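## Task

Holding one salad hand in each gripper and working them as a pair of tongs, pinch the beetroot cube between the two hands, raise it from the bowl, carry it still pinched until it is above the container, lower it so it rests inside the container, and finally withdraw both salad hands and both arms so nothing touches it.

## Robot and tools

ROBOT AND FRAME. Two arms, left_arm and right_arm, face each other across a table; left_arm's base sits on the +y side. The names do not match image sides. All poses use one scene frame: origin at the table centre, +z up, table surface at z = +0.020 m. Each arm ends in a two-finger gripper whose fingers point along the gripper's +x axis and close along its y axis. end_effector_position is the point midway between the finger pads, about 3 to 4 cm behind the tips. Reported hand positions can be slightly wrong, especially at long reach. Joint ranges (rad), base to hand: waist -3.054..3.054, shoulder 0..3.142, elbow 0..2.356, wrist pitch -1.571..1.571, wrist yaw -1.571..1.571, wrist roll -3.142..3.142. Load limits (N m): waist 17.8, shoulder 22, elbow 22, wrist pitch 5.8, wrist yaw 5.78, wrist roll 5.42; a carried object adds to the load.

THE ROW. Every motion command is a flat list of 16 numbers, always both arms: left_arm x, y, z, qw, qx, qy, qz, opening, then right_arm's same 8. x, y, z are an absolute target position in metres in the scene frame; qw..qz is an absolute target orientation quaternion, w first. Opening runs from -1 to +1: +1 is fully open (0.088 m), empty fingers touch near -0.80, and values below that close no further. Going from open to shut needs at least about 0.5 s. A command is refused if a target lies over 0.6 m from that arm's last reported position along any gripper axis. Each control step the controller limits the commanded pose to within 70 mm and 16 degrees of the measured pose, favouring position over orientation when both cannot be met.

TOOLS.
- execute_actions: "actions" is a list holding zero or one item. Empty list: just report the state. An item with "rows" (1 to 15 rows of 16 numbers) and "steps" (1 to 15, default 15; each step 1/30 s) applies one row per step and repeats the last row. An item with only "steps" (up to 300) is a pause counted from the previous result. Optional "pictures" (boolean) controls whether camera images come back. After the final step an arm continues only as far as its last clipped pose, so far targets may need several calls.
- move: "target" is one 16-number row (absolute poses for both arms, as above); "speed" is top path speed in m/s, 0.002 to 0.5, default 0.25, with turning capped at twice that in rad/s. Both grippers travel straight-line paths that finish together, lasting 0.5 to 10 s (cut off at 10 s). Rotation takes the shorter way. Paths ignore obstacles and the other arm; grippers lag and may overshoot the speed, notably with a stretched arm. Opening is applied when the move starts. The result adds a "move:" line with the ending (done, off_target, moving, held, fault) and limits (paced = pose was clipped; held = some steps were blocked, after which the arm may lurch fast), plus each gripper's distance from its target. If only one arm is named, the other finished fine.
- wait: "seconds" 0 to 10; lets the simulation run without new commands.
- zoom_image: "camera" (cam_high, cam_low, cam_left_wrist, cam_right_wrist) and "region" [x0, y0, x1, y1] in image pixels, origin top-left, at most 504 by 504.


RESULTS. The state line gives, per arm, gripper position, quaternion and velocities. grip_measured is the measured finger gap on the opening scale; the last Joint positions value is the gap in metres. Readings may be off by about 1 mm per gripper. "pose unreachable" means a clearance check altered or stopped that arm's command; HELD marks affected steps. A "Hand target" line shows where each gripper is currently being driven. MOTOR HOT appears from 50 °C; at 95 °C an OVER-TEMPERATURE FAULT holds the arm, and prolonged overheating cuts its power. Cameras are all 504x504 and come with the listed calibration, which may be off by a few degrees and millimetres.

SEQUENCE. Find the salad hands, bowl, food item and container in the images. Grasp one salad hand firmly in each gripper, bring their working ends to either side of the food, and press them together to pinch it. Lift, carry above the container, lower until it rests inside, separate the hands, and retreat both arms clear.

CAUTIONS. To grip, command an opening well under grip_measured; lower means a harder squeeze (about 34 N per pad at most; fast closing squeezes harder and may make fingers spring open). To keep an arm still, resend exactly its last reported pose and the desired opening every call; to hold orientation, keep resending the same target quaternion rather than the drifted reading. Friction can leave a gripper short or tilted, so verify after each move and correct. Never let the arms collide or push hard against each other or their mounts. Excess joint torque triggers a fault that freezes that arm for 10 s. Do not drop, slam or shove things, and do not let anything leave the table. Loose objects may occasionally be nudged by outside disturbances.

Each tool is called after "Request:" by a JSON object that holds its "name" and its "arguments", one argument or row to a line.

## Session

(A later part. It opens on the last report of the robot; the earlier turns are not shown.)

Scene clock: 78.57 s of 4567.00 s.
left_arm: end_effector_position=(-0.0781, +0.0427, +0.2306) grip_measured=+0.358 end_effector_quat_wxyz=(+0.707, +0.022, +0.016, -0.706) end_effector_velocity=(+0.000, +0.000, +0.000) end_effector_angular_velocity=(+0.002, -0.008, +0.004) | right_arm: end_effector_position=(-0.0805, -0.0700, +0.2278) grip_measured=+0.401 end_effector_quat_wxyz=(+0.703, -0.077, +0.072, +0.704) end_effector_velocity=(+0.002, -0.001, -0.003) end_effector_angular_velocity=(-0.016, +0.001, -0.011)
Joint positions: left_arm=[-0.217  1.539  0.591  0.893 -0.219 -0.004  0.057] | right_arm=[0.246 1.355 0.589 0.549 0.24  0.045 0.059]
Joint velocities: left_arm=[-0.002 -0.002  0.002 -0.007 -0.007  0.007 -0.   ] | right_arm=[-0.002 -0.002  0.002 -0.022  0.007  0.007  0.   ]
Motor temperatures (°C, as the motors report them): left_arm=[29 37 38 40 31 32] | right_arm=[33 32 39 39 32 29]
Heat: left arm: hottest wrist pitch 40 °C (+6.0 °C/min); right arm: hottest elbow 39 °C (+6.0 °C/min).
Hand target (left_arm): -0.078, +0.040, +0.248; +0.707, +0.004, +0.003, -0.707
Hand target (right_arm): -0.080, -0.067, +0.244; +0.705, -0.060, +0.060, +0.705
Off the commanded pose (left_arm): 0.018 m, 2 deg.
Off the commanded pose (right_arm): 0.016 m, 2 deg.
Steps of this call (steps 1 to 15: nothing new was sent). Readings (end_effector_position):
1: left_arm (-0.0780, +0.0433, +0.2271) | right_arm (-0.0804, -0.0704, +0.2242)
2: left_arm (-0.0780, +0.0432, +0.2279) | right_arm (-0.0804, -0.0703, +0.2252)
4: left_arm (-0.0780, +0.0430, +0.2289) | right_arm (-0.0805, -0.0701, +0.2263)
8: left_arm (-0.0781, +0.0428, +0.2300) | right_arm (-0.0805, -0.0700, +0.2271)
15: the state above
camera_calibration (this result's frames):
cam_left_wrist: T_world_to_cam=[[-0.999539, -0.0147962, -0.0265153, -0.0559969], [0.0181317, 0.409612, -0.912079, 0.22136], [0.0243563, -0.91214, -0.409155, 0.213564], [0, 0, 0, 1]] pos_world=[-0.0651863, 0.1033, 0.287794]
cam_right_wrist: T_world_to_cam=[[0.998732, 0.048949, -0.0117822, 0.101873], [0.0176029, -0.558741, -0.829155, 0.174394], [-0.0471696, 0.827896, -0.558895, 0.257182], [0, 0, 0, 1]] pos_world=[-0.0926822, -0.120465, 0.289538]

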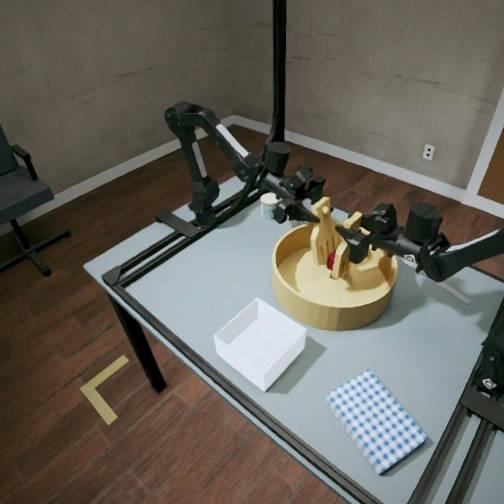

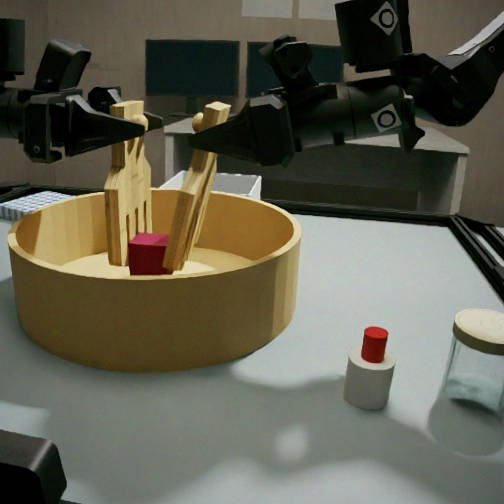

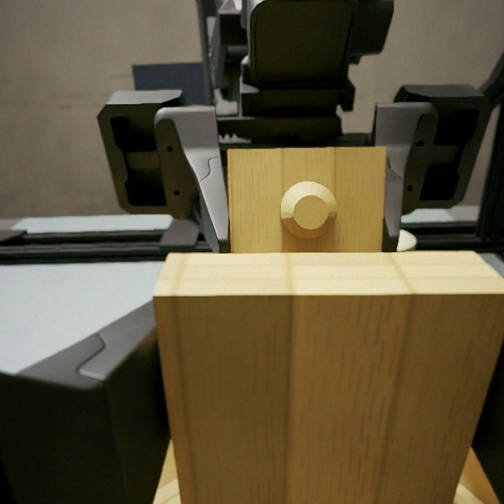

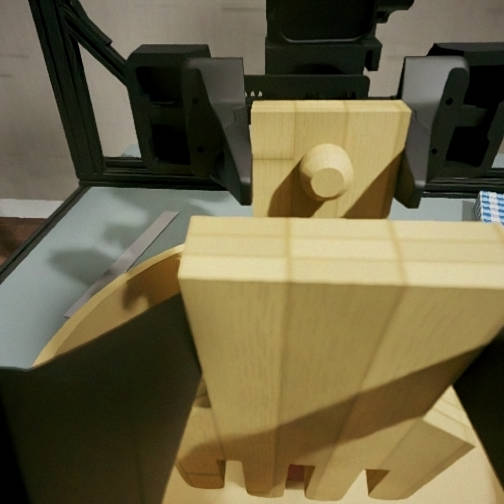

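Request:
{"name": "execute_actions", "arguments": {
  "actions": [
    {"rows":[[-0.078,0.04,0.251,0.707,0.002,0.002,-0.707,-1,-0.08,-0.067,0.248,0.704,-0.06,0.06,0.704,-1],[-0.078,0.04,0.255,0.707,0,0,-0.707,-1,-0.08,-0.067,0.252,0.704,-0.06,0.06,0.704,-1],[-0.078,0.04,0.259,0.707,-0.002,-0.002,-0.707,-1,-0.08,-0.067,0.256,0.704,-0.06,0.06,0.704,-1],[-0.078,0.04,0.263,0.707,-0.004,-0.004,-0.707,-1,-0.08,-0.067,0.26,0.704,-0.06,0.06,0.704,-1],[-0.078,0.04,0.267,0.707,-0.006,-0.006,-0.707,-1,-0.08,-0.067,0.264,0.704,-0.059,0.059,0.704,-1],[-0.078,0.04,0.271,0.707,-0.008,-0.008,-0.707,-1,-0.08,-0.067,0.268,0.704,-0.059,0.059,0.704,-1],[-0.078,0.04,0.275,0.707,-0.01,-0.01,-0.707,-1,-0.08,-0.067,0.272,0.704,-0.059,0.059,0.704,-1],[-0.078,0.04,0.279,0.707,-0.012,-0.012,-0.707,-1,-0.08,-0.067,0.276,0.704,-0.058,0.058,0.704,-1],[-0.078,0.04,0.283,0.707,-0.014,-0.014,-0.707,-1,-0.08,-0.067,0.28,0.704,-0.058,0.058,0.704,-1],[-0.078,0.04,0.287,0.707,-0.016,-0.016,-0.707,-1,-0.08,-0.067,0.284,0.704,-0.058,0.058,0.704,-1],[-0.078,0.04,0.291,0.707,-0.018,-0.018,-0.707,-1,-0.08,-0.067,0.288,0.704,-0.057,0.057,0.704,-1],[-0.078,0.04,0.295,0.707,-0.02,-0.02,-0.707,-1,-0.08,-0.067,0.292,0.704,-0.057,0.057,0.704,-1],[-0.078,0.04,0.299,0.707,-0.022,-0.022,-0.707,-1,-0.08,-0.067,0.296,0.704,-0.057,0.057,0.704,-1],[-0.078,0.04,0.303,0.707,-0.024,-0.024,-0.707,-1,-0.08,-0.067,0.3,0.704,-0.056,0.056,0.704,-1],[-0.078,0.04,0.307,0.707,-0.026,-0.026,-0.707,-1,-0.08,-0.067,0.304,0.704,-0.056,0.056,0.704,-1]]}
  ]
}}

Request:
{"name": "wait", "arguments": {
  "seconds": 0.4
}}

Request:
{"name": "zoom_image", "arguments": {
  "camera": "cam_low",
  "region": [60, 30, 310, 280]
}}

Scene clock: 80.80 s of 4567.00 s.
left_arm: end_effector_position=(-0.0784, +0.0416, +0.2762) grip_measured=+0.357 end_effector_quat_wxyz=(+0.707, -0.002, -0.008, -0.707) end_effector_velocity=(-0.000, -0.002, +0.144) end_effector_angular_velocity=(-0.231, +0.029, +0.005) | right_arm: end_effector_position=(-0.0808, -0.0688, +0.2733) grip_measured=+0.401 end_effector_quat_wxyz=(+0.703, -0.074, +0.069, +0.704) end_effector_velocity=(-0.003, +0.003, +0.135) end_effector_angular_velocity=(+0.059, +0.009, +0.011)
Joint positions: left_arm=[-0.217  1.453  0.664  0.804 -0.217  0.012  0.056] | right_arm=[0.246 1.273 0.72  0.345 0.24  0.043 0.059]
Joint velocities: left_arm=[-0.002 -0.222  0.242 -0.227 -0.007  0.022 -0.001] | right_arm=[ 0.002 -0.173  0.393 -0.505 -0.007 -0.007 -0.   ]
Motor temperatures (°C, as the motors report them): left_arm=[29 37 38 41 31 32] | right_arm=[33 32 39 40 32 29]
Heat: left arm: hottest wrist pitch 41 °C (+7.0 °C/min); right arm: hottest wrist pitch 40 °C (+7.0 °C/min).
Hand target (left_arm): -0.078, +0.041, +0.306; +0.707, -0.026, -0.027, -0.707
Hand target (right_arm): -0.080, -0.068, +0.304; +0.705, -0.055, +0.055, +0.705
Off the commanded pose (left_arm): 0.031 m, 3 deg.
Off the commanded pose (right_arm): 0.031 m, 2 deg.
Steps of this call (steps 1 to 52: nothing new was sent; steps 53 to 67: all 15 steps of this action). Readings (end_effector_position):
53: left_arm (-0.0781, +0.0425, +0.2319) | right_arm (-0.0806, -0.0697, +0.2291)
54: left_arm (-0.0782, +0.0424, +0.2327) | right_arm (-0.0806, -0.0697, +0.2299)
56: left_arm (-0.0783, +0.0422, +0.2364) | right_arm (-0.0806, -0.0696, +0.2335)
60: left_arm (-0.0783, +0.0426, +0.2471) | right_arm (-0.0805, -0.0701, +0.2450)
67: the state above
camera_calibration (this result's frames):
cam_left_wrist: T_world_to_cam=[[-0.999543, -0.0151275, -0.026166, -0.0552143], [0.0192978, 0.346872, -0.937714, 0.273233], [0.0232615, -0.93779, -0.346422, 0.214813], [0, 0, 0, 1]] pos_world=[-0.0654588, 0.105837, 0.329186]
cam_right_wrist: T_world_to_cam=[[0.998706, 0.0493719, -0.0121569, 0.102781], [0.0170856, -0.551042, -0.834303, 0.214703], [-0.0478901, 0.833016, -0.551173, 0.279796], [0, 0, 0, 1]] pos_world=[-0.0929167, -0.119838, 0.334593]

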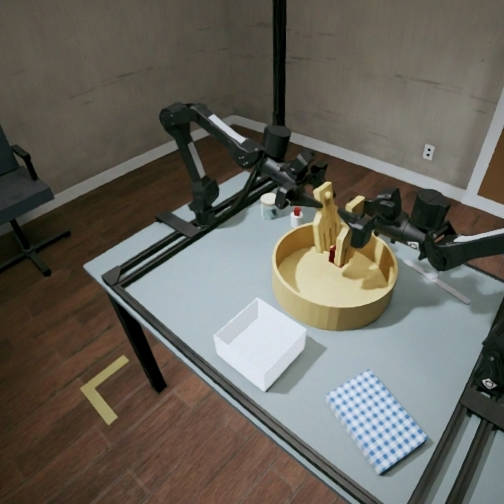

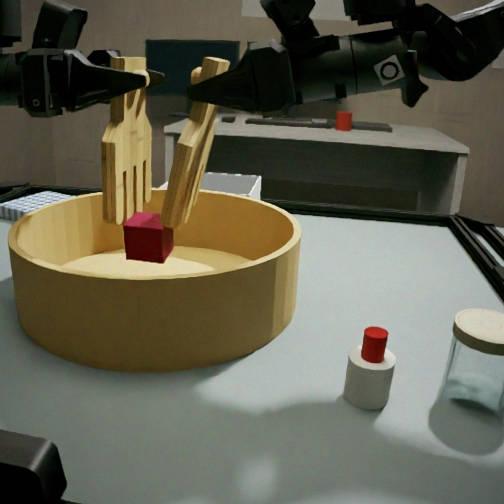

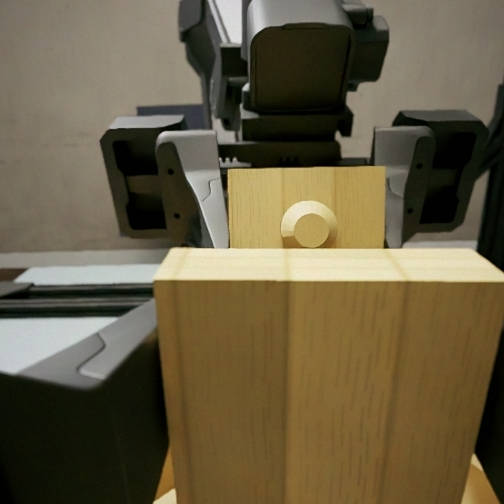

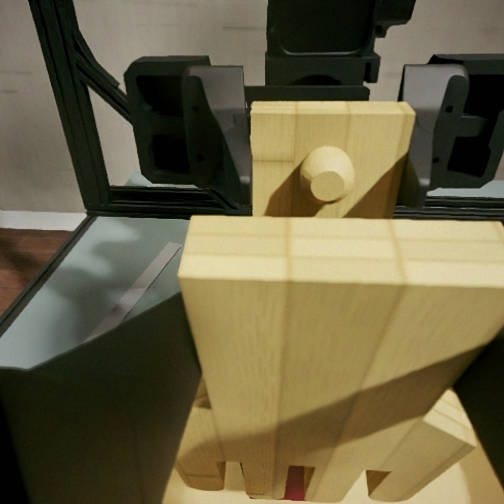

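Scene clock: 81.20 s of 4567.00 s.
left_arm: end_effector_position=(-0.0784, +0.0414, +0.2899) grip_measured=+0.356 end_effector_quat_wxyz=(+0.707, -0.009, -0.015, -0.707) end_effector_velocity=(+0.000, -0.000, -0.006) end_effector_angular_velocity=(+0.031, +0.001, +0.005) | right_arm: end_effector_position=(-0.0809, -0.0688, +0.2872) grip_measured=+0.401 end_effector_quat_wxyz=(+0.703, -0.071, +0.067, +0.705) end_effector_velocity=(-0.002, -0.001, +0.001) end_effector_angular_velocity=(-0.008, -0.005, +0.021)
Joint positions: left_arm=[-0.217  1.432  0.688  0.78  -0.217  0.016  0.056] | right_arm=[0.246 1.256 0.761 0.293 0.24  0.042 0.059]
Joint velocities: left_arm=[-0.002 -0.002  0.002 -0.037 -0.007 -0.007 -0.   ] | right_arm=[-0.002 -0.007  0.007 -0.022 -0.022 -0.007 -0.   ]
Motor temperatures (°C, as the motors report them): left_arm=[29 37 38 41 31 32] | right_arm=[33 32 39 40 32 29]
Heat: left arm: hottest wrist pitch 41 °C (+7.1 °C/min); right arm: hottest wrist pitch 40 °C (+7.1 °C/min).
Hand target (left_arm): -0.078, +0.041, +0.306; +0.707, -0.026, -0.027, -0.707
Hand target (right_arm): -0.080, -0.068, +0.304; +0.705, -0.055, +0.055, +0.705
Off the commanded pose (left_arm): 0.017 m, 2 deg.
Off the commanded pose (right_arm): 0.017 m, 2 deg.
Steps of this call (steps 1 to 12: nothing new was sent). Readings (end_effector_position):
1: left_arm (-0.0784, +0.0416, +0.2806) | right_arm (-0.0808, -0.0687, +0.2775)
2: left_arm (-0.0784, +0.0417, +0.2839) | right_arm (-0.0808, -0.0688, +0.2810)
4: left_arm (-0.0783, +0.0419, +0.2883) | right_arm (-0.0807, -0.0690, +0.2850)
8: left_arm (-0.0784, +0.0416, +0.2895) | right_arm (-0.0808, -0.0688, +0.2866)
12: the state above
camera_calibration (this result's frames):
cam_left_wrist: T_world_to_cam=[[-0.999552, -0.0157685, -0.0254445, -0.0550706], [0.0188872, 0.327238, -0.944753, 0.289022], [0.0232237, -0.94481, -0.326793, 0.214049], [0, 0, 0, 1]] pos_world=[-0.0654758, 0.106789, 0.341603]
cam_right_wrist: T_world_to_cam=[[0.99867, 0.0499686, -0.0126773, 0.103196], [0.0166921, -0.5461, -0.837554, 0.22751], [-0.0487745, 0.836229, -0.546207, 0.286147], [0, 0, 0, 1]] pos_world=[-0.0928996, -0.120197, 0.348156]

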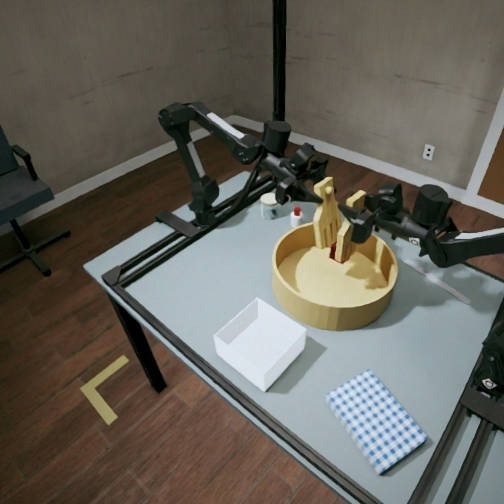

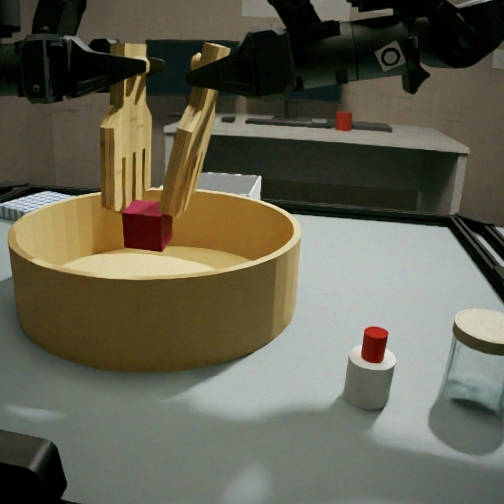

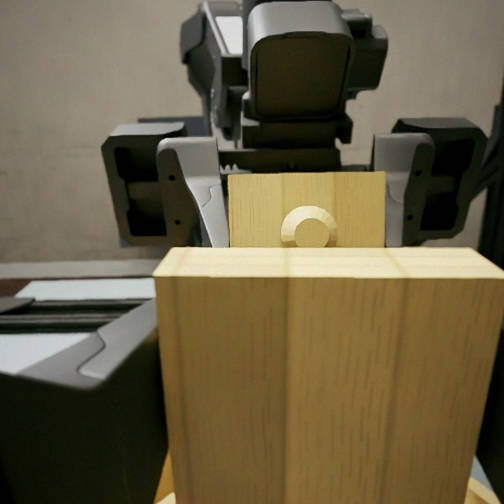

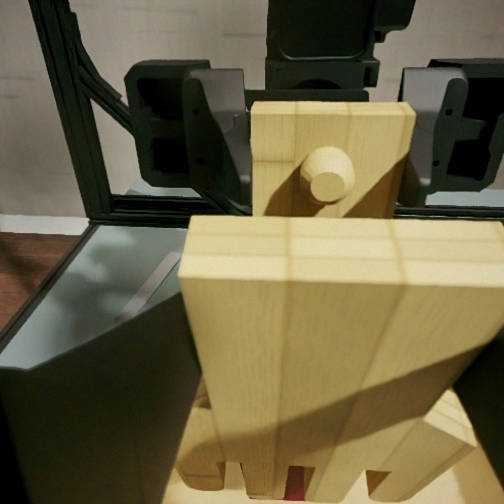

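Region (60, 30, 310, 280) of cam_low's 504x504 image, scaled by 2.016, with more detail than that image has.

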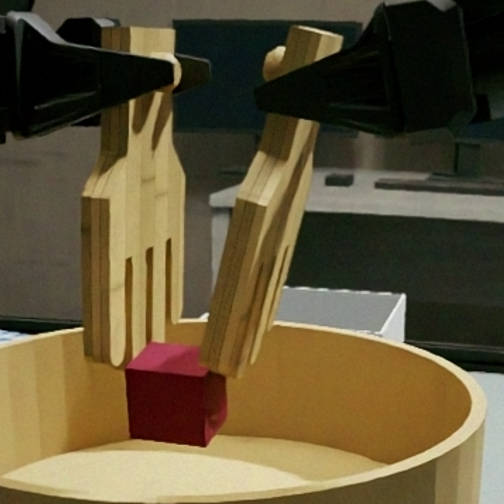

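Request:
{"name": "move", "arguments": {
  "target": [-0.078,0.039,0.222,0.707,-0.026,-0.026,-0.707,-1,-0.08,-0.067,0.22,0.704,-0.06,0.06,0.704,-1],
  "speed": 0.04
}}

Request:
{"name": "move", "arguments": {
  "target": [-0.06,0.09,0.31,0.707,0.03,0.03,-0.707,-1,-0.08,-0.12,0.28,0.701,-0.092,0.092,0.701,-1],
  "speed": 0.2
}}

Request:
{"name": "move", "arguments": {
  "target": [0.02,0.2,0.3,0.6,0.3,0.2,-0.71,-1,-0.08,-0.12,0.28,0.701,-0.092,0.092,0.701,-1]
}}

Request:
{"name": "move", "arguments": {
  "target": [0.1,0.296,0.09,-0.123,0.696,-0.123,-0.696,-1,-0.08,-0.12,0.28,0.701,-0.092,0.092,0.701,-1],
  "speed": 0.3
}}

Request:
{"name": "move", "arguments": {
  "target": [0.1,0.296,0.054,-0.123,0.696,-0.123,-0.696,-1,-0.08,-0.12,0.28,0.701,-0.092,0.092,0.701,-1],
  "speed": 0.04
}}

Request:
{"name": "move", "arguments": {
  "target": [0.1,0.296,0.056,-0.123,0.696,-0.123,-0.696,0.75,-0.08,-0.12,0.28,0.701,-0.092,0.092,0.701,-1]
}}

Request:
{"name": "zoom_image", "arguments": {
  "camera": "cam_high",
  "region": [300, 280, 504, 484]
}}

Scene clock: 85.33 s of 4567.00 s.
left_arm: end_effector_position=(-0.0788, +0.0389, +0.2288) grip_measured=+0.355 end_effector_quat_wxyz=(+0.707, -0.032, -0.029, -0.706) end_effector_velocity=(+0.000, -0.000, -0.001) end_effector_angular_velocity=(-0.007, +0.024, +0.003) | right_arm: end_effector_position=(-0.0811, -0.0677, +0.2205) grip_measured=+0.401 end_effector_quat_wxyz=(+0.703, -0.062, +0.061, +0.705) end_effector_velocity=(-0.002, +0.000, +0.003) end_effector_angular_velocity=(+0.016, -0.002, +0.011)
Joint positions: left_arm=[-0.216  1.677  0.552  1.214 -0.217  0.016  0.056] | right_arm=[0.246 1.401 0.552 0.67  0.24  0.041 0.059]
Joint velocities: left_arm=[-0.002  0.012 -0.002  0.022 -0.007 -0.022 -0.   ] | right_arm=[ 0.002  0.002 -0.002  0.022 -0.007 -0.007 -0.   ]
Motor temperatures (°C, as the motors report them): left_arm=[29 37 39 41 31 32] | right_arm=[33 32 39 40 32 29]
Heat: left arm: hottest wrist pitch 41 °C (+7.1 °C/min); right arm: hottest wrist pitch 40 °C (+7.1 °C/min).
Hand target (left_arm): -0.078, +0.040, +0.223; +0.707, -0.026, -0.026, -0.707
Hand target (right_arm): -0.080, -0.068, +0.220; +0.705, -0.060, +0.060, +0.705
Off the commanded pose (left_arm): 0.007 m, 1 deg.
Off the commanded pose (right_arm): 0.001 m, 0 deg.
move: done
camera_calibration (this result's frames):
cam_left_wrist: T_world_to_cam=[[-0.99977, -0.0171129, -0.0129073, -0.0598929], [0.00763717, 0.278253, -0.960477, 0.236694], [0.020028, -0.960355, -0.278059, 0.180882], [0, 0, 0, 1]] pos_world=[-0.0653095, 0.106825, 0.276863]
cam_right_wrist: T_world_to_cam=[[0.998597, 0.050491, -0.0159348, 0.103303], [0.0131276, -0.527682, -0.84934, 0.17574], [-0.0512926, 0.84794, -0.527605, 0.245319], [0, 0, 0, 1]] pos_world=[-0.092882, -0.120497, 0.280341]

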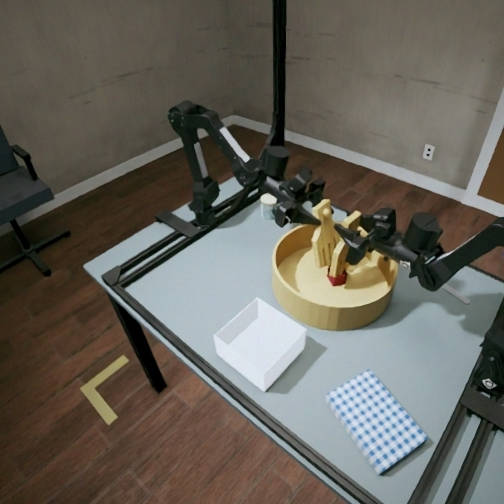

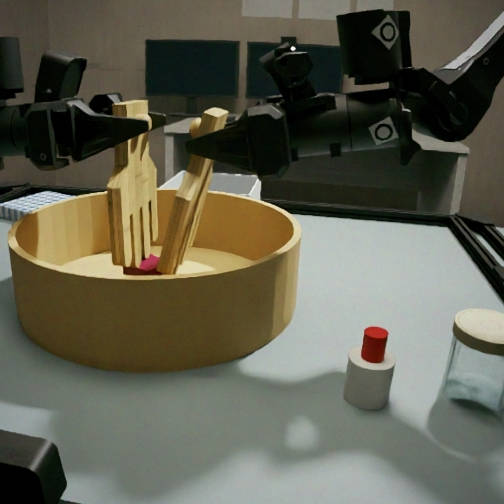

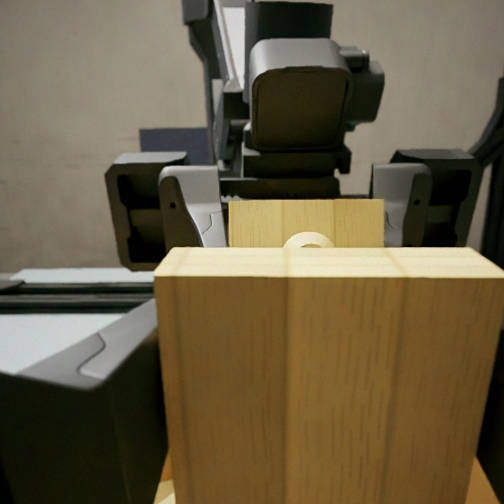

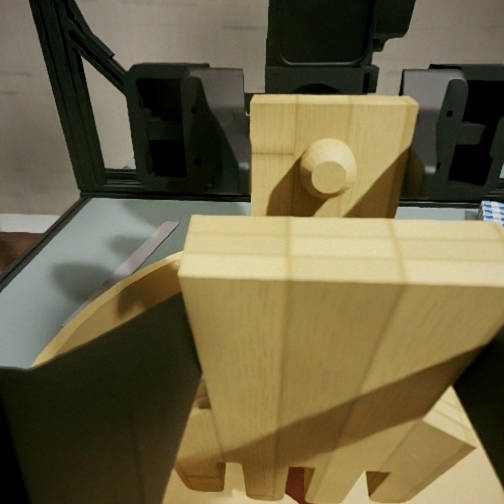

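Scene clock: 86.47 s of 4567.00 s.
left_arm: end_effector_position=(-0.0606, +0.0889, +0.2966) grip_measured=+0.356 end_effector_quat_wxyz=(+0.707, +0.043, +0.038, -0.705) end_effector_velocity=(+0.001, +0.003, +0.005) end_effector_angular_velocity=(+0.012, +0.019, +0.007) | right_arm: end_effector_position=(-0.0797, -0.1196, +0.2698) grip_measured=+0.401 end_effector_quat_wxyz=(+0.700, -0.104, +0.097, +0.700) end_effector_velocity=(-0.004, -0.002, +0.005) end_effector_angular_velocity=(+0.000, -0.014, +0.030)
Joint positions: left_arm=[-0.185  1.145  0.658  0.372 -0.187 -0.014  0.056] | right_arm=[0.3   1.05  0.653 0.099 0.288 0.077 0.059]
Joint velocities: left_arm=[-0.002 -0.022  0.017 -0.051 -0.007 -0.022 -0.   ] | right_arm=[ 0.002 -0.012  0.012 -0.022 -0.022 -0.022 -0.   ]
Motor temperatures (°C, as the motors report them): left_arm=[29 37 39 42 31 32] | right_arm=[33 32 39 40 32 29]
Heat: left arm: hottest wrist pitch 42 °C (+8.1 °C/min); right arm: hottest wrist pitch 40 °C (+7.1 °C/min).
Hand target (left_arm): -0.060, +0.089, +0.309; +0.707, +0.030, +0.031, -0.706
Hand target (right_arm): -0.080, -0.120, +0.280; +0.701, -0.092, +0.092, +0.701
Off the commanded pose (left_arm): 0.013 m, 2 deg.
Off the commanded pose (right_arm): 0.010 m, 2 deg.
move: off_target (left_arm, right_arm)
camera_calibration (this result's frames):
cam_left_wrist: T_world_to_cam=[[-0.999558, -0.0142211, -0.0261022, -0.0362745], [0.0165491, 0.463206, -0.886096, 0.249823], [0.024692, -0.886136, -0.462766, 0.295909], [0, 0, 0, 1]] pos_world=[-0.0476994, 0.14598, 0.357357]
cam_right_wrist: T_world_to_cam=[[0.998813, 0.0469477, -0.0130083, 0.104116], [0.0188826, -0.619232, -0.784981, 0.162459], [-0.0449082, 0.783803, -0.619383, 0.332996], [0, 0, 0, 1]] pos_world=[-0.0921061, -0.165292, 0.335134]

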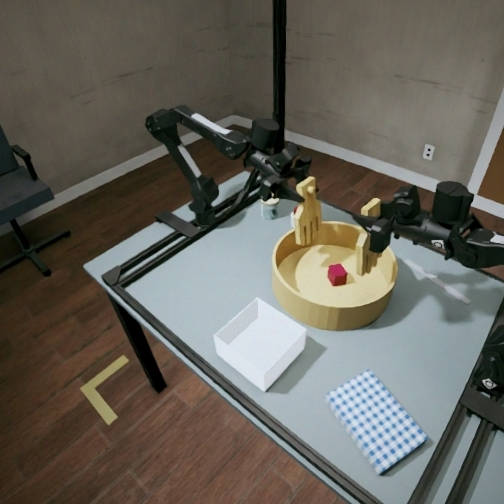

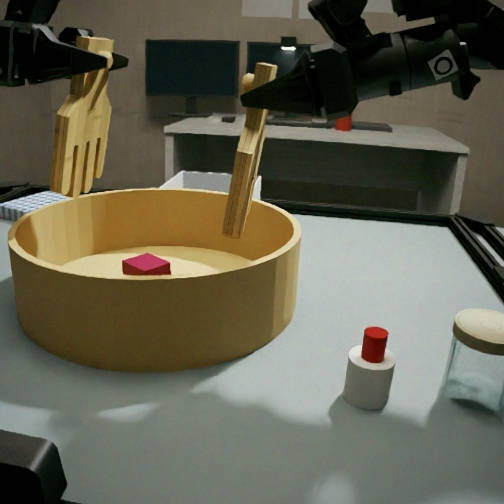

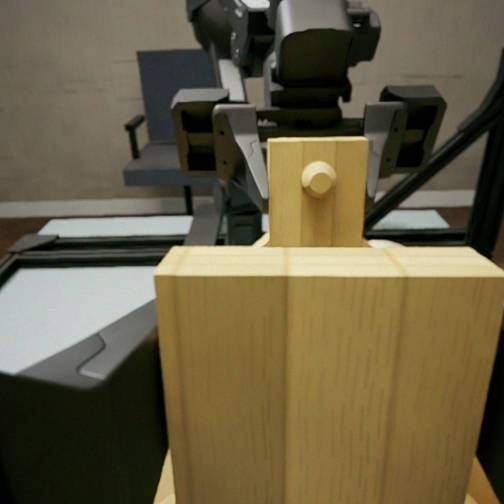

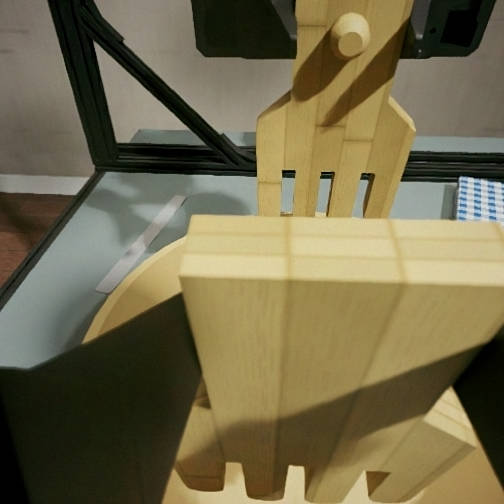

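Scene clock: 88.30 s of 4567.00 s.
left_arm: end_effector_position=(+0.0195, +0.2005, +0.2950) grip_measured=+0.357 end_effector_quat_wxyz=(+0.602, +0.300, +0.208, -0.710) end_effector_velocity=(+0.002, +0.006, -0.003) end_effector_angular_velocity=(+0.039, -0.007, +0.002) | right_arm: end_effector_position=(-0.0797, -0.1200, +0.2701) grip_measured=+0.401 end_effector_quat_wxyz=(+0.700, -0.104, +0.098, +0.700) end_effector_velocity=(-0.000, -0.002, -0.007) end_effector_angular_velocity=(-0.028, +0.005, +0.012)
Joint positions: left_arm=[ 0.351  0.975  1.076 -0.904  0.348  0.429  0.056] | right_arm=[0.3   1.048 0.653 0.096 0.289 0.078 0.059]
Joint velocities: left_arm=[ 0.012  0.007  0.017 -0.051 -0.007  0.022  0.   ] | right_arm=[-0.007 -0.002 -0.007 -0.022 -0.022  0.007 -0.   ]
Motor temperatures (°C, as the motors report them): left_arm=[29 37 39 42 31 32] | right_arm=[33 32 39 40 32 29]
Heat: left arm: hottest wrist pitch 42 °C (+7.1 °C/min); right arm: hottest wrist pitch 40 °C (+7.1 °C/min).
Hand target (left_arm): +0.020, +0.199, +0.301; +0.603, +0.298, +0.202, -0.712
Hand target (right_arm): -0.080, -0.120, +0.280; +0.701, -0.092, +0.092, +0.701
Off the commanded pose (left_arm): 0.005 m, 1 deg.
Off the commanded pose (right_arm): 0.010 m, 2 deg.
move: off_target (right_arm)
camera_calibration (this result's frames):
cam_left_wrist: T_world_to_cam=[[-0.977781, 0.189999, -0.0885659, 0.0224345], [0.209534, 0.873225, -0.43997, -0.0221897], [-0.00625593, -0.448752, -0.893635, 0.432088], [0, 0, 0, 1]] pos_world=[0.0292887, 0.209014, 0.378353]
cam_right_wrist: T_world_to_cam=[[0.998814, 0.0466427, -0.0139963, 0.104314], [0.0179155, -0.619211, -0.78502, 0.162339], [-0.0452822, 0.783838, -0.619312, 0.333466], [0, 0, 0, 1]] pos_world=[-0.0919987, -0.165727, 0.335419]

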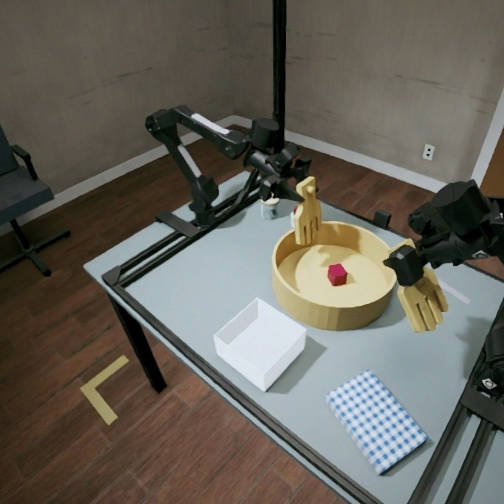

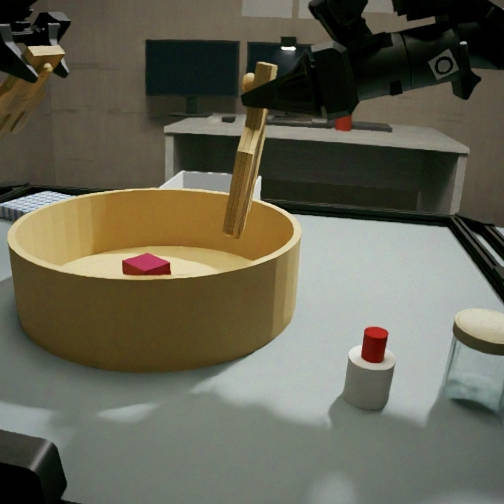

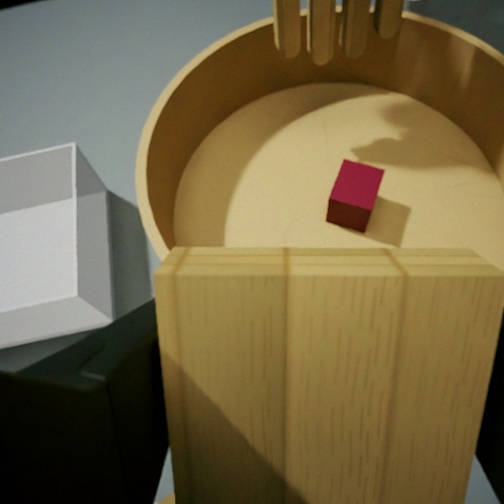

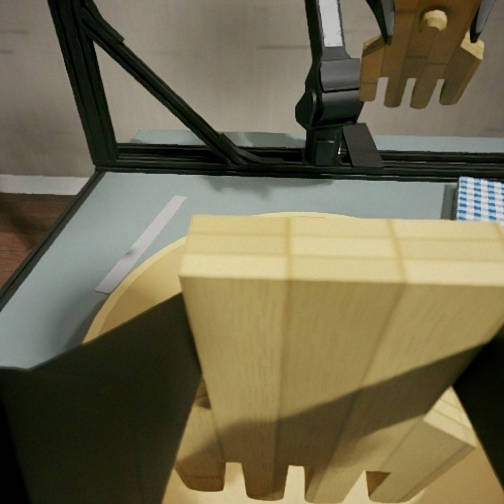

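Scene clock: 91.90 s of 4567.00 s.
left_arm: end_effector_position=(+0.0999, +0.2953, +0.0936) grip_measured=+0.356 end_effector_quat_wxyz=(-0.114, +0.697, -0.124, -0.697) end_effector_velocity=(+0.000, +0.005, -0.001) end_effector_angular_velocity=(+0.023, -0.010, +0.005) | right_arm: end_effector_position=(-0.0796, -0.1201, +0.2700) grip_measured=+0.401 end_effector_quat_wxyz=(+0.700, -0.104, +0.098, +0.700) end_effector_velocity=(-0.002, +0.001, +0.002) end_effector_angular_velocity=(+0.006, -0.003, +0.012)
Joint positions: left_arm=[ 0.644  1.354  0.755 -0.961  0.01   2.553  0.056] | right_arm=[0.3   1.048 0.654 0.095 0.289 0.078 0.059]
Joint velocities: left_arm=[-0.002 -0.002 -0.007 -0.007 -0.022 -0.007 -0.   ] | right_arm=[ 0.002  0.002  0.002  0.007 -0.007 -0.007 -0.   ]
Motor temperatures (°C, as the motors report them): left_arm=[29 37 39 41 31 32] | right_arm=[33 32 39 40 32 29]
Heat: left arm: hottest wrist pitch 41 °C (+5.0 °C/min); right arm: hottest wrist pitch 40 °C (+7.0 °C/min).
Hand target (left_arm): +0.099, +0.297, +0.091; -0.120, +0.697, -0.123, -0.697
Hand target (right_arm): -0.080, -0.120, +0.280; +0.701, -0.092, +0.092, +0.701
Off the commanded pose (left_arm): 0.004 m, 1 deg.
Off the commanded pose (right_arm): 0.010 m, 2 deg.
move: off_target (right_arm)
camera_calibration (this result's frames):
cam_left_wrist: T_world_to_cam=[[0.347999, 0.937063, -0.0284642, -0.293532], [0.877012, -0.314669, 0.36309, -0.00147826], [0.331281, -0.151319, -0.931319, 0.177159], [0, 0, 0, 1]] pos_world=[0.0447559, 0.3014, 0.157173]
cam_right_wrist: T_world_to_cam=[[0.998818, 0.0466276, -0.0137092, 0.104201], [0.0181812, -0.620069, -0.784337, 0.161923], [-0.0450723, 0.783161, -0.620183, 0.333678], [0, 0, 0, 1]] pos_world=[-0.0919826, -0.165778, 0.335372]

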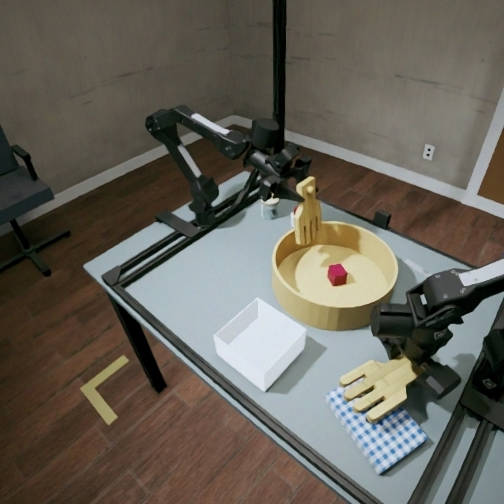

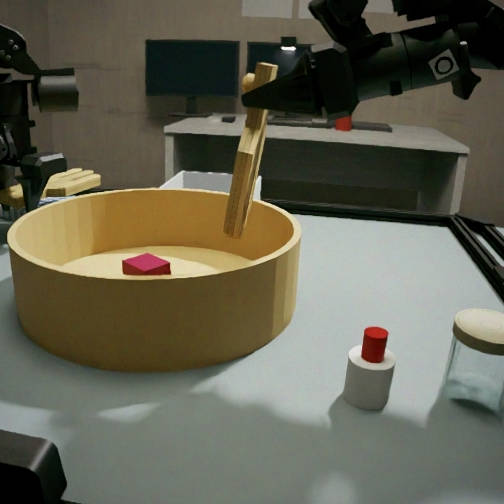

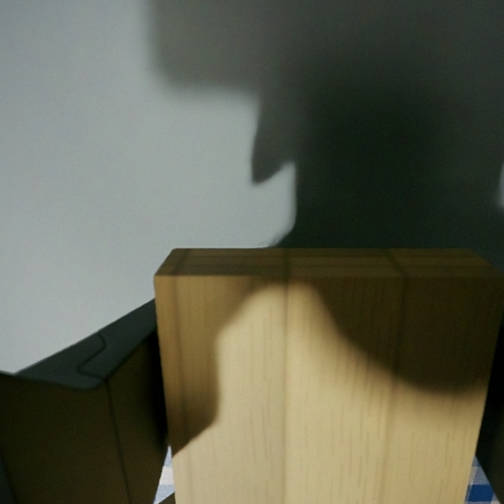

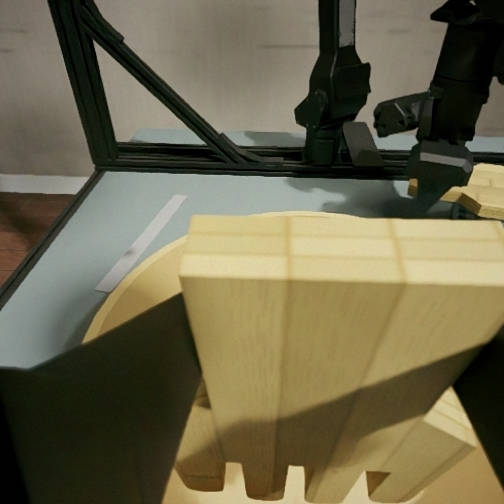

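Scene clock: 93.20 s of 4567.00 s.
left_arm: end_effector_position=(+0.1009, +0.2941, +0.0579) grip_measured=+0.356 end_effector_quat_wxyz=(-0.117, +0.698, -0.125, -0.696) end_effector_velocity=(-0.001, +0.000, -0.001) end_effector_angular_velocity=(-0.006, +0.004, +0.010) | right_arm: end_effector_position=(-0.0796, -0.1202, +0.2698) grip_measured=+0.401 end_effector_quat_wxyz=(+0.700, -0.105, +0.098, +0.700) end_effector_velocity=(+0.002, -0.001, -0.004) end_effector_angular_velocity=(-0.011, -0.027, -0.003)
Joint positions: left_arm=[ 0.642  1.432  0.66  -0.788  0.007  2.557  0.056] | right_arm=[0.3   1.048 0.654 0.093 0.289 0.078 0.059]
Joint velocities: left_arm=[ 0.002 -0.002 -0.007  0.007  0.007 -0.007  0.   ] | right_arm=[-0.002 -0.002 -0.007 -0.007  0.007 -0.022 -0.   ]
Motor temperatures (°C, as the motors report them): left_arm=[29 37 39 41 31 32] | right_arm=[33 32 39 40 32 29]
Heat: left arm: hottest wrist pitch 41 °C (+5.1 °C/min); right arm: hottest wrist pitch 40 °C (+6.1 °C/min).
Hand target (left_arm): +0.100, +0.296, +0.054; -0.123, +0.696, -0.123, -0.696
Hand target (right_arm): -0.080, -0.120, +0.280; +0.701, -0.092, +0.092, +0.701
Off the commanded pose (left_arm): 0.004 m, 1 deg.
Off the commanded pose (right_arm): 0.010 m, 2 deg.
move: off_target (right_arm)
camera_calibration (this result's frames):
cam_left_wrist: T_world_to_cam=[[0.354107, 0.934847, -0.0258749, -0.293851], [0.87405, -0.320983, 0.364701, 0.0122592], [0.332634, -0.151759, -0.930765, 0.143332], [0, 0, 0, 1]] pos_world=[0.0456623, 0.300393, 0.121334]
cam_right_wrist: T_world_to_cam=[[0.998823, 0.0466127, -0.0134219, 0.104101], [0.0184466, -0.620926, -0.783652, 0.161432], [-0.0448622, 0.782482, -0.621054, 0.333759], [0, 0, 0, 1]] pos_world=[-0.0919835, -0.165776, 0.335186]

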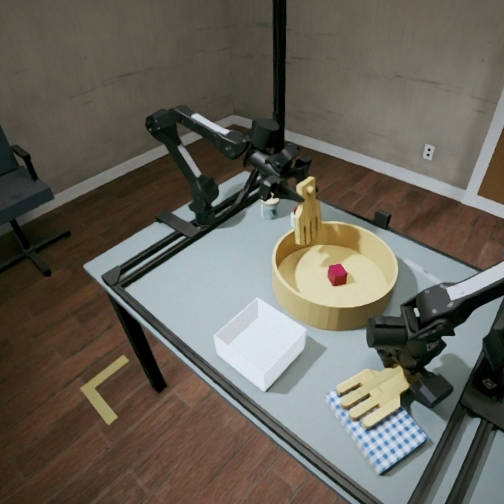

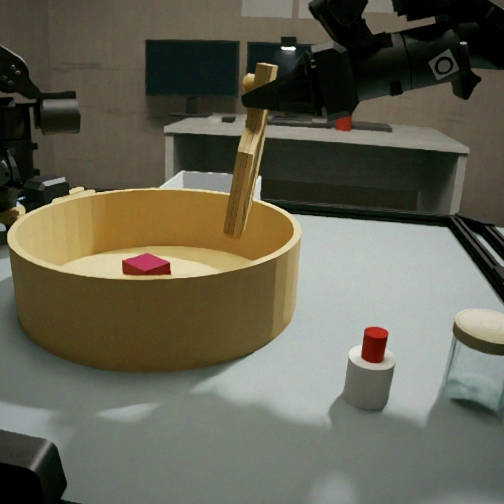

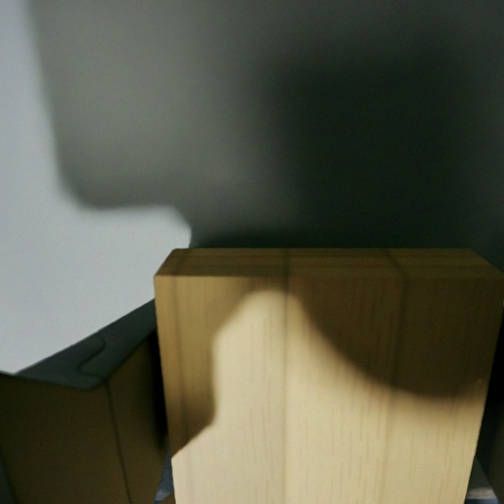

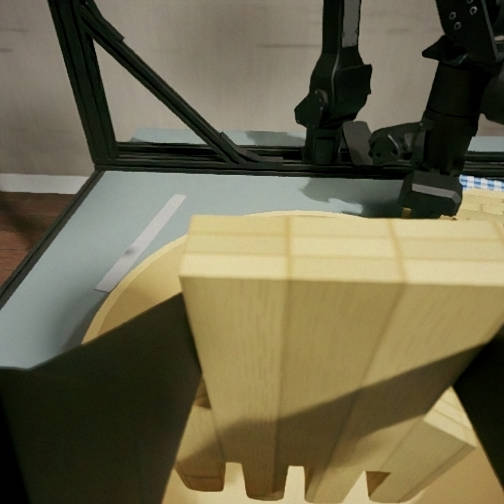

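Scene clock: 93.93 s of 4567.00 s.
left_arm: end_effector_position=(+0.1012, +0.2942, +0.0579) grip_measured=+0.744 end_effector_quat_wxyz=(-0.117, +0.698, -0.125, -0.695) end_effector_velocity=(+0.001, -0.000, -0.000) end_effector_angular_velocity=(-0.002, -0.010, +0.020) | right_arm: end_effector_position=(-0.0796, -0.1202, +0.2697) grip_measured=+0.401 end_effector_quat_wxyz=(+0.700, -0.105, +0.098, +0.700) end_effector_velocity=(-0.001, -0.001, -0.002) end_effector_angular_velocity=(-0.009, +0.011, +0.012)
Joint positions: left_arm=[ 0.642  1.432  0.66  -0.788  0.005  2.557  0.075] | right_arm=[0.3   1.048 0.654 0.093 0.289 0.078 0.059]
Joint velocities: left_arm=[-0.002 -0.002 -0.002  0.007 -0.007 -0.022  0.002] | right_arm=[-0.007 -0.002 -0.002 -0.007 -0.022  0.007 -0.   ]
Motor temperatures (°C, as the motors report them): left_arm=[29 37 39 41 31 32] | right_arm=[33 32 39 40 32 29]
Heat: left arm: hottest wrist pitch 41 °C (+5.0 °C/min); right arm: hottest wrist pitch 40 °C (+6.0 °C/min).
Hand target (left_arm): +0.100, +0.296, +0.056; -0.123, +0.696, -0.123, -0.696
Hand target (right_arm): -0.080, -0.120, +0.280; +0.701, -0.092, +0.092, +0.701
Off the commanded pose (left_arm): 0.003 m, 1 deg.
Off the commanded pose (right_arm): 0.010 m, 2 deg.
move: off_target (right_arm)
camera_calibration (this result's frames):
cam_left_wrist: T_world_to_cam=[[0.354132, 0.934875, -0.0244711, -0.29414], [0.873415, -0.321271, 0.365967, 0.0121244], [0.334272, -0.150974, -0.930306, 0.142831], [0, 0, 0, 1]] pos_world=[0.0458306, 0.300444, 0.121242]
cam_right_wrist: T_world_to_cam=[[0.998824, 0.0466079, -0.0133262, 0.104068], [0.018535, -0.621211, -0.783424, 0.161268], [-0.0447921, 0.782256, -0.621345, 0.333786], [0, 0, 0, 1]] pos_world=[-0.0919838, -0.165775, 0.335124]

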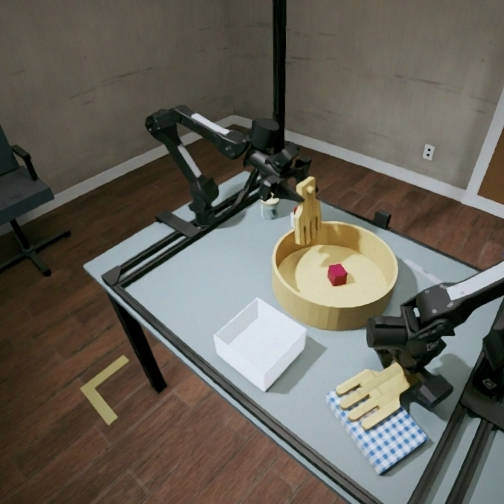

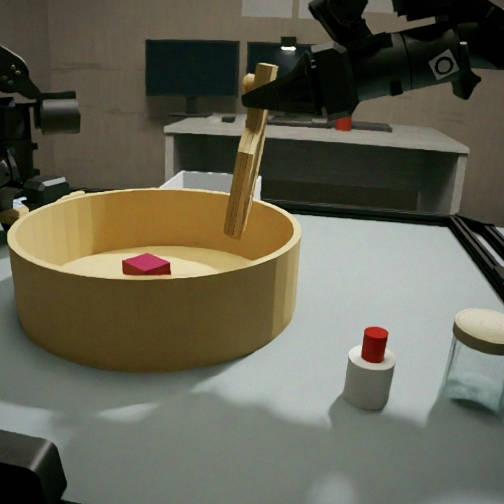

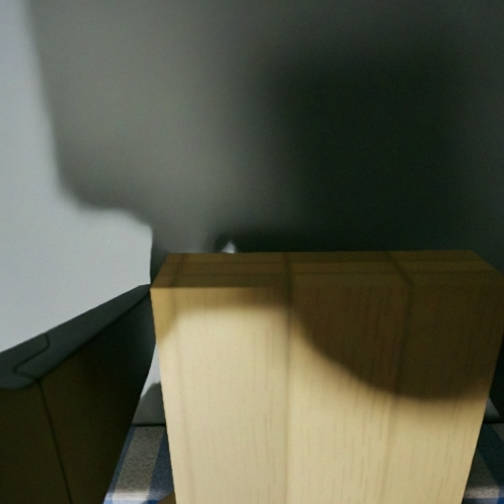

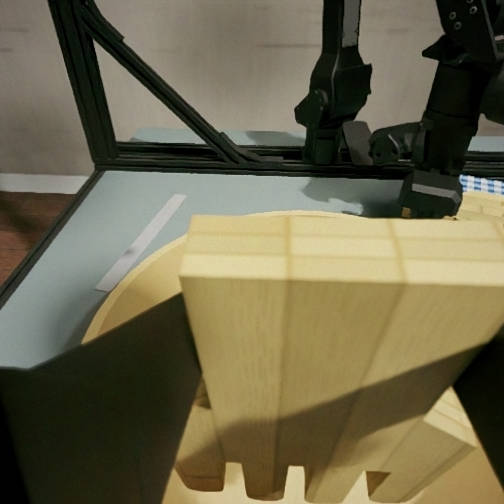

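Region (300, 280, 504, 484) of cam_high's 504x504 image, scaled by 2.471, with more detail than that image has.

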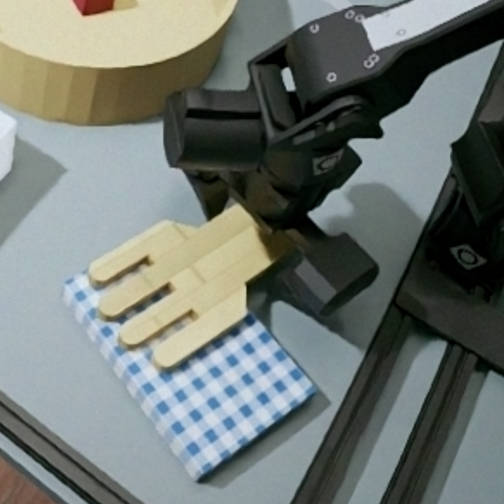

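Request:
{"name": "move", "arguments": {
  "target": [0.102,0.295,0.056,-0.076,0.885,-0.156,-0.431,0.75,-0.08,-0.12,0.28,0.701,-0.092,0.092,0.701,-1],
  "speed": 0.15
}}

Request:
{"name": "zoom_image", "arguments": {
  "camera": "cam_high",
  "region": [300, 280, 504, 484]
}}

Scene clock: 99.27 s of 4567.00 s.
left_arm: end_effector_position=(+0.1033, +0.2929, +0.0570) grip_measured=+0.750 end_effector_quat_wxyz=(-0.076, +0.884, -0.158, -0.433) end_effector_velocity=(-0.001, +0.002, -0.001) end_effector_angular_velocity=(+0.012, -0.020, -0.014) | right_arm: end_effector_position=(-0.0796, -0.1203, +0.2698) grip_measured=+0.401 end_effector_quat_wxyz=(+0.700, -0.105, +0.098, +0.700) end_effector_velocity=(+0.004, +0.000, +0.001) end_effector_angular_velocity=(+0.009, +0.003, -0.026)
Joint positions: left_arm=[ 0.27   1.098  0.268 -0.315 -0.521  2.309  0.076] | right_arm=[0.3   1.047 0.654 0.092 0.289 0.078 0.059]
Joint velocities: left_arm=[-0.017 -0.002 -0.012  0.007 -0.022  0.007 -0.   ] | right_arm=[-0.002 -0.002 -0.002  0.007  0.022  0.007 -0.   ]
Motor temperatures (°C, as the motors report them): left_arm=[29 37 38 40 31 32] | right_arm=[33 32 40 41 32 29]
Heat: left arm: hottest wrist pitch 40 °C (+3.0 °C/min); right arm: hottest wrist pitch 41 °C (+7.1 °C/min).
Hand target (left_arm): +0.103, +0.295, +0.055; -0.078, +0.885, -0.157, -0.431
Hand target (right_arm): -0.080, -0.120, +0.280; +0.701, -0.092, +0.092, +0.701
Off the commanded pose (left_arm): 0.003 m, 0 deg.
Off the commanded pose (right_arm): 0.010 m, 2 deg.
move: off_target (right_arm)
camera_calibration (this result's frames):
cam_left_wrist: T_world_to_cam=[[0.366639, 0.930361, -0.00219115, -0.295004], [0.480299, -0.187259, 0.856882, -0.0164909], [0.796799, -0.315219, -0.515508, 0.117743], [0, 0, 0, 1]] pos_world=[0.0222627, 0.308487, 0.0741821]
cam_right_wrist: T_world_to_cam=[[0.998826, 0.046603, -0.0132305, 0.104022], [0.0186234, -0.621497, -0.783196, 0.161179], [-0.044722, 0.78203, -0.621635, 0.333943], [0, 0, 0, 1]] pos_world=[-0.091967, -0.165829, 0.335202]

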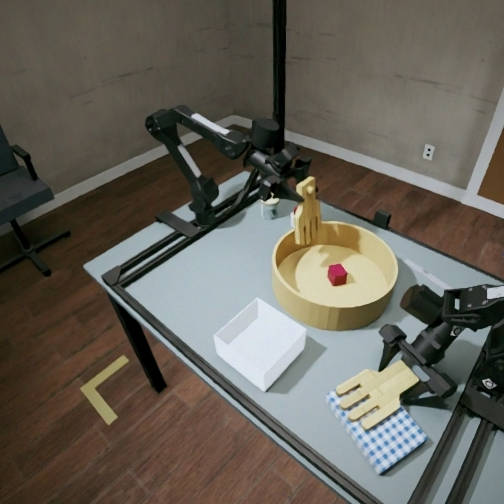

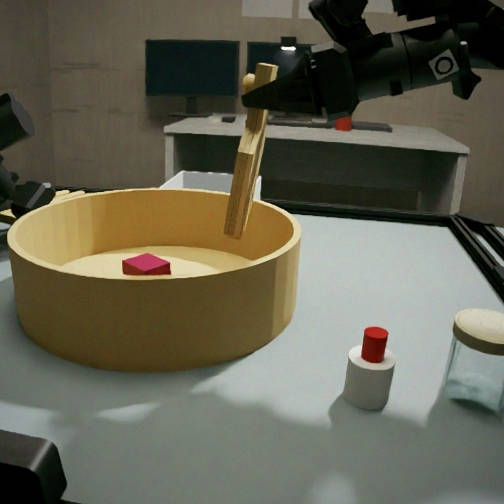

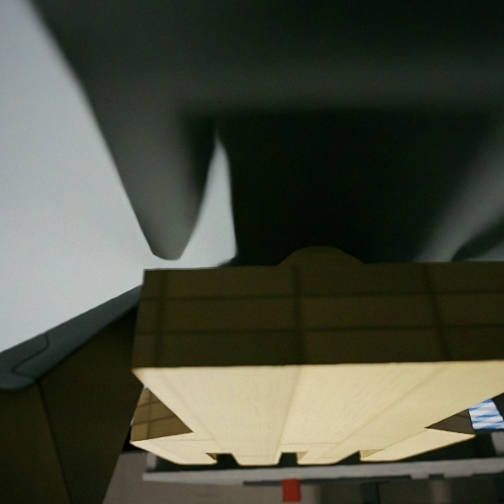

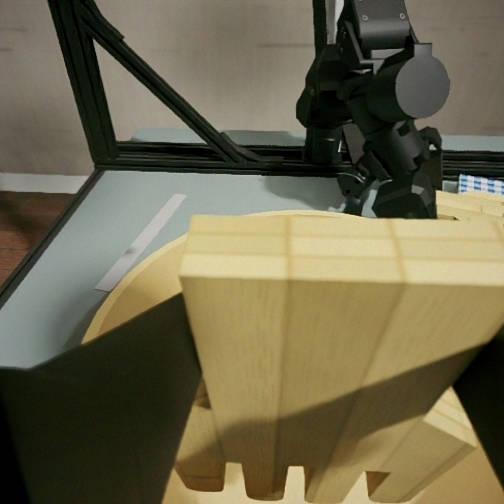

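Region (300, 280, 504, 484) of cam_high's 504x504 image, scaled by 2.471, with more detail than that image has.

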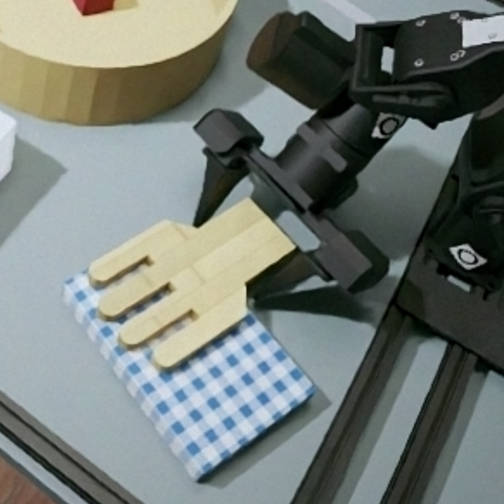

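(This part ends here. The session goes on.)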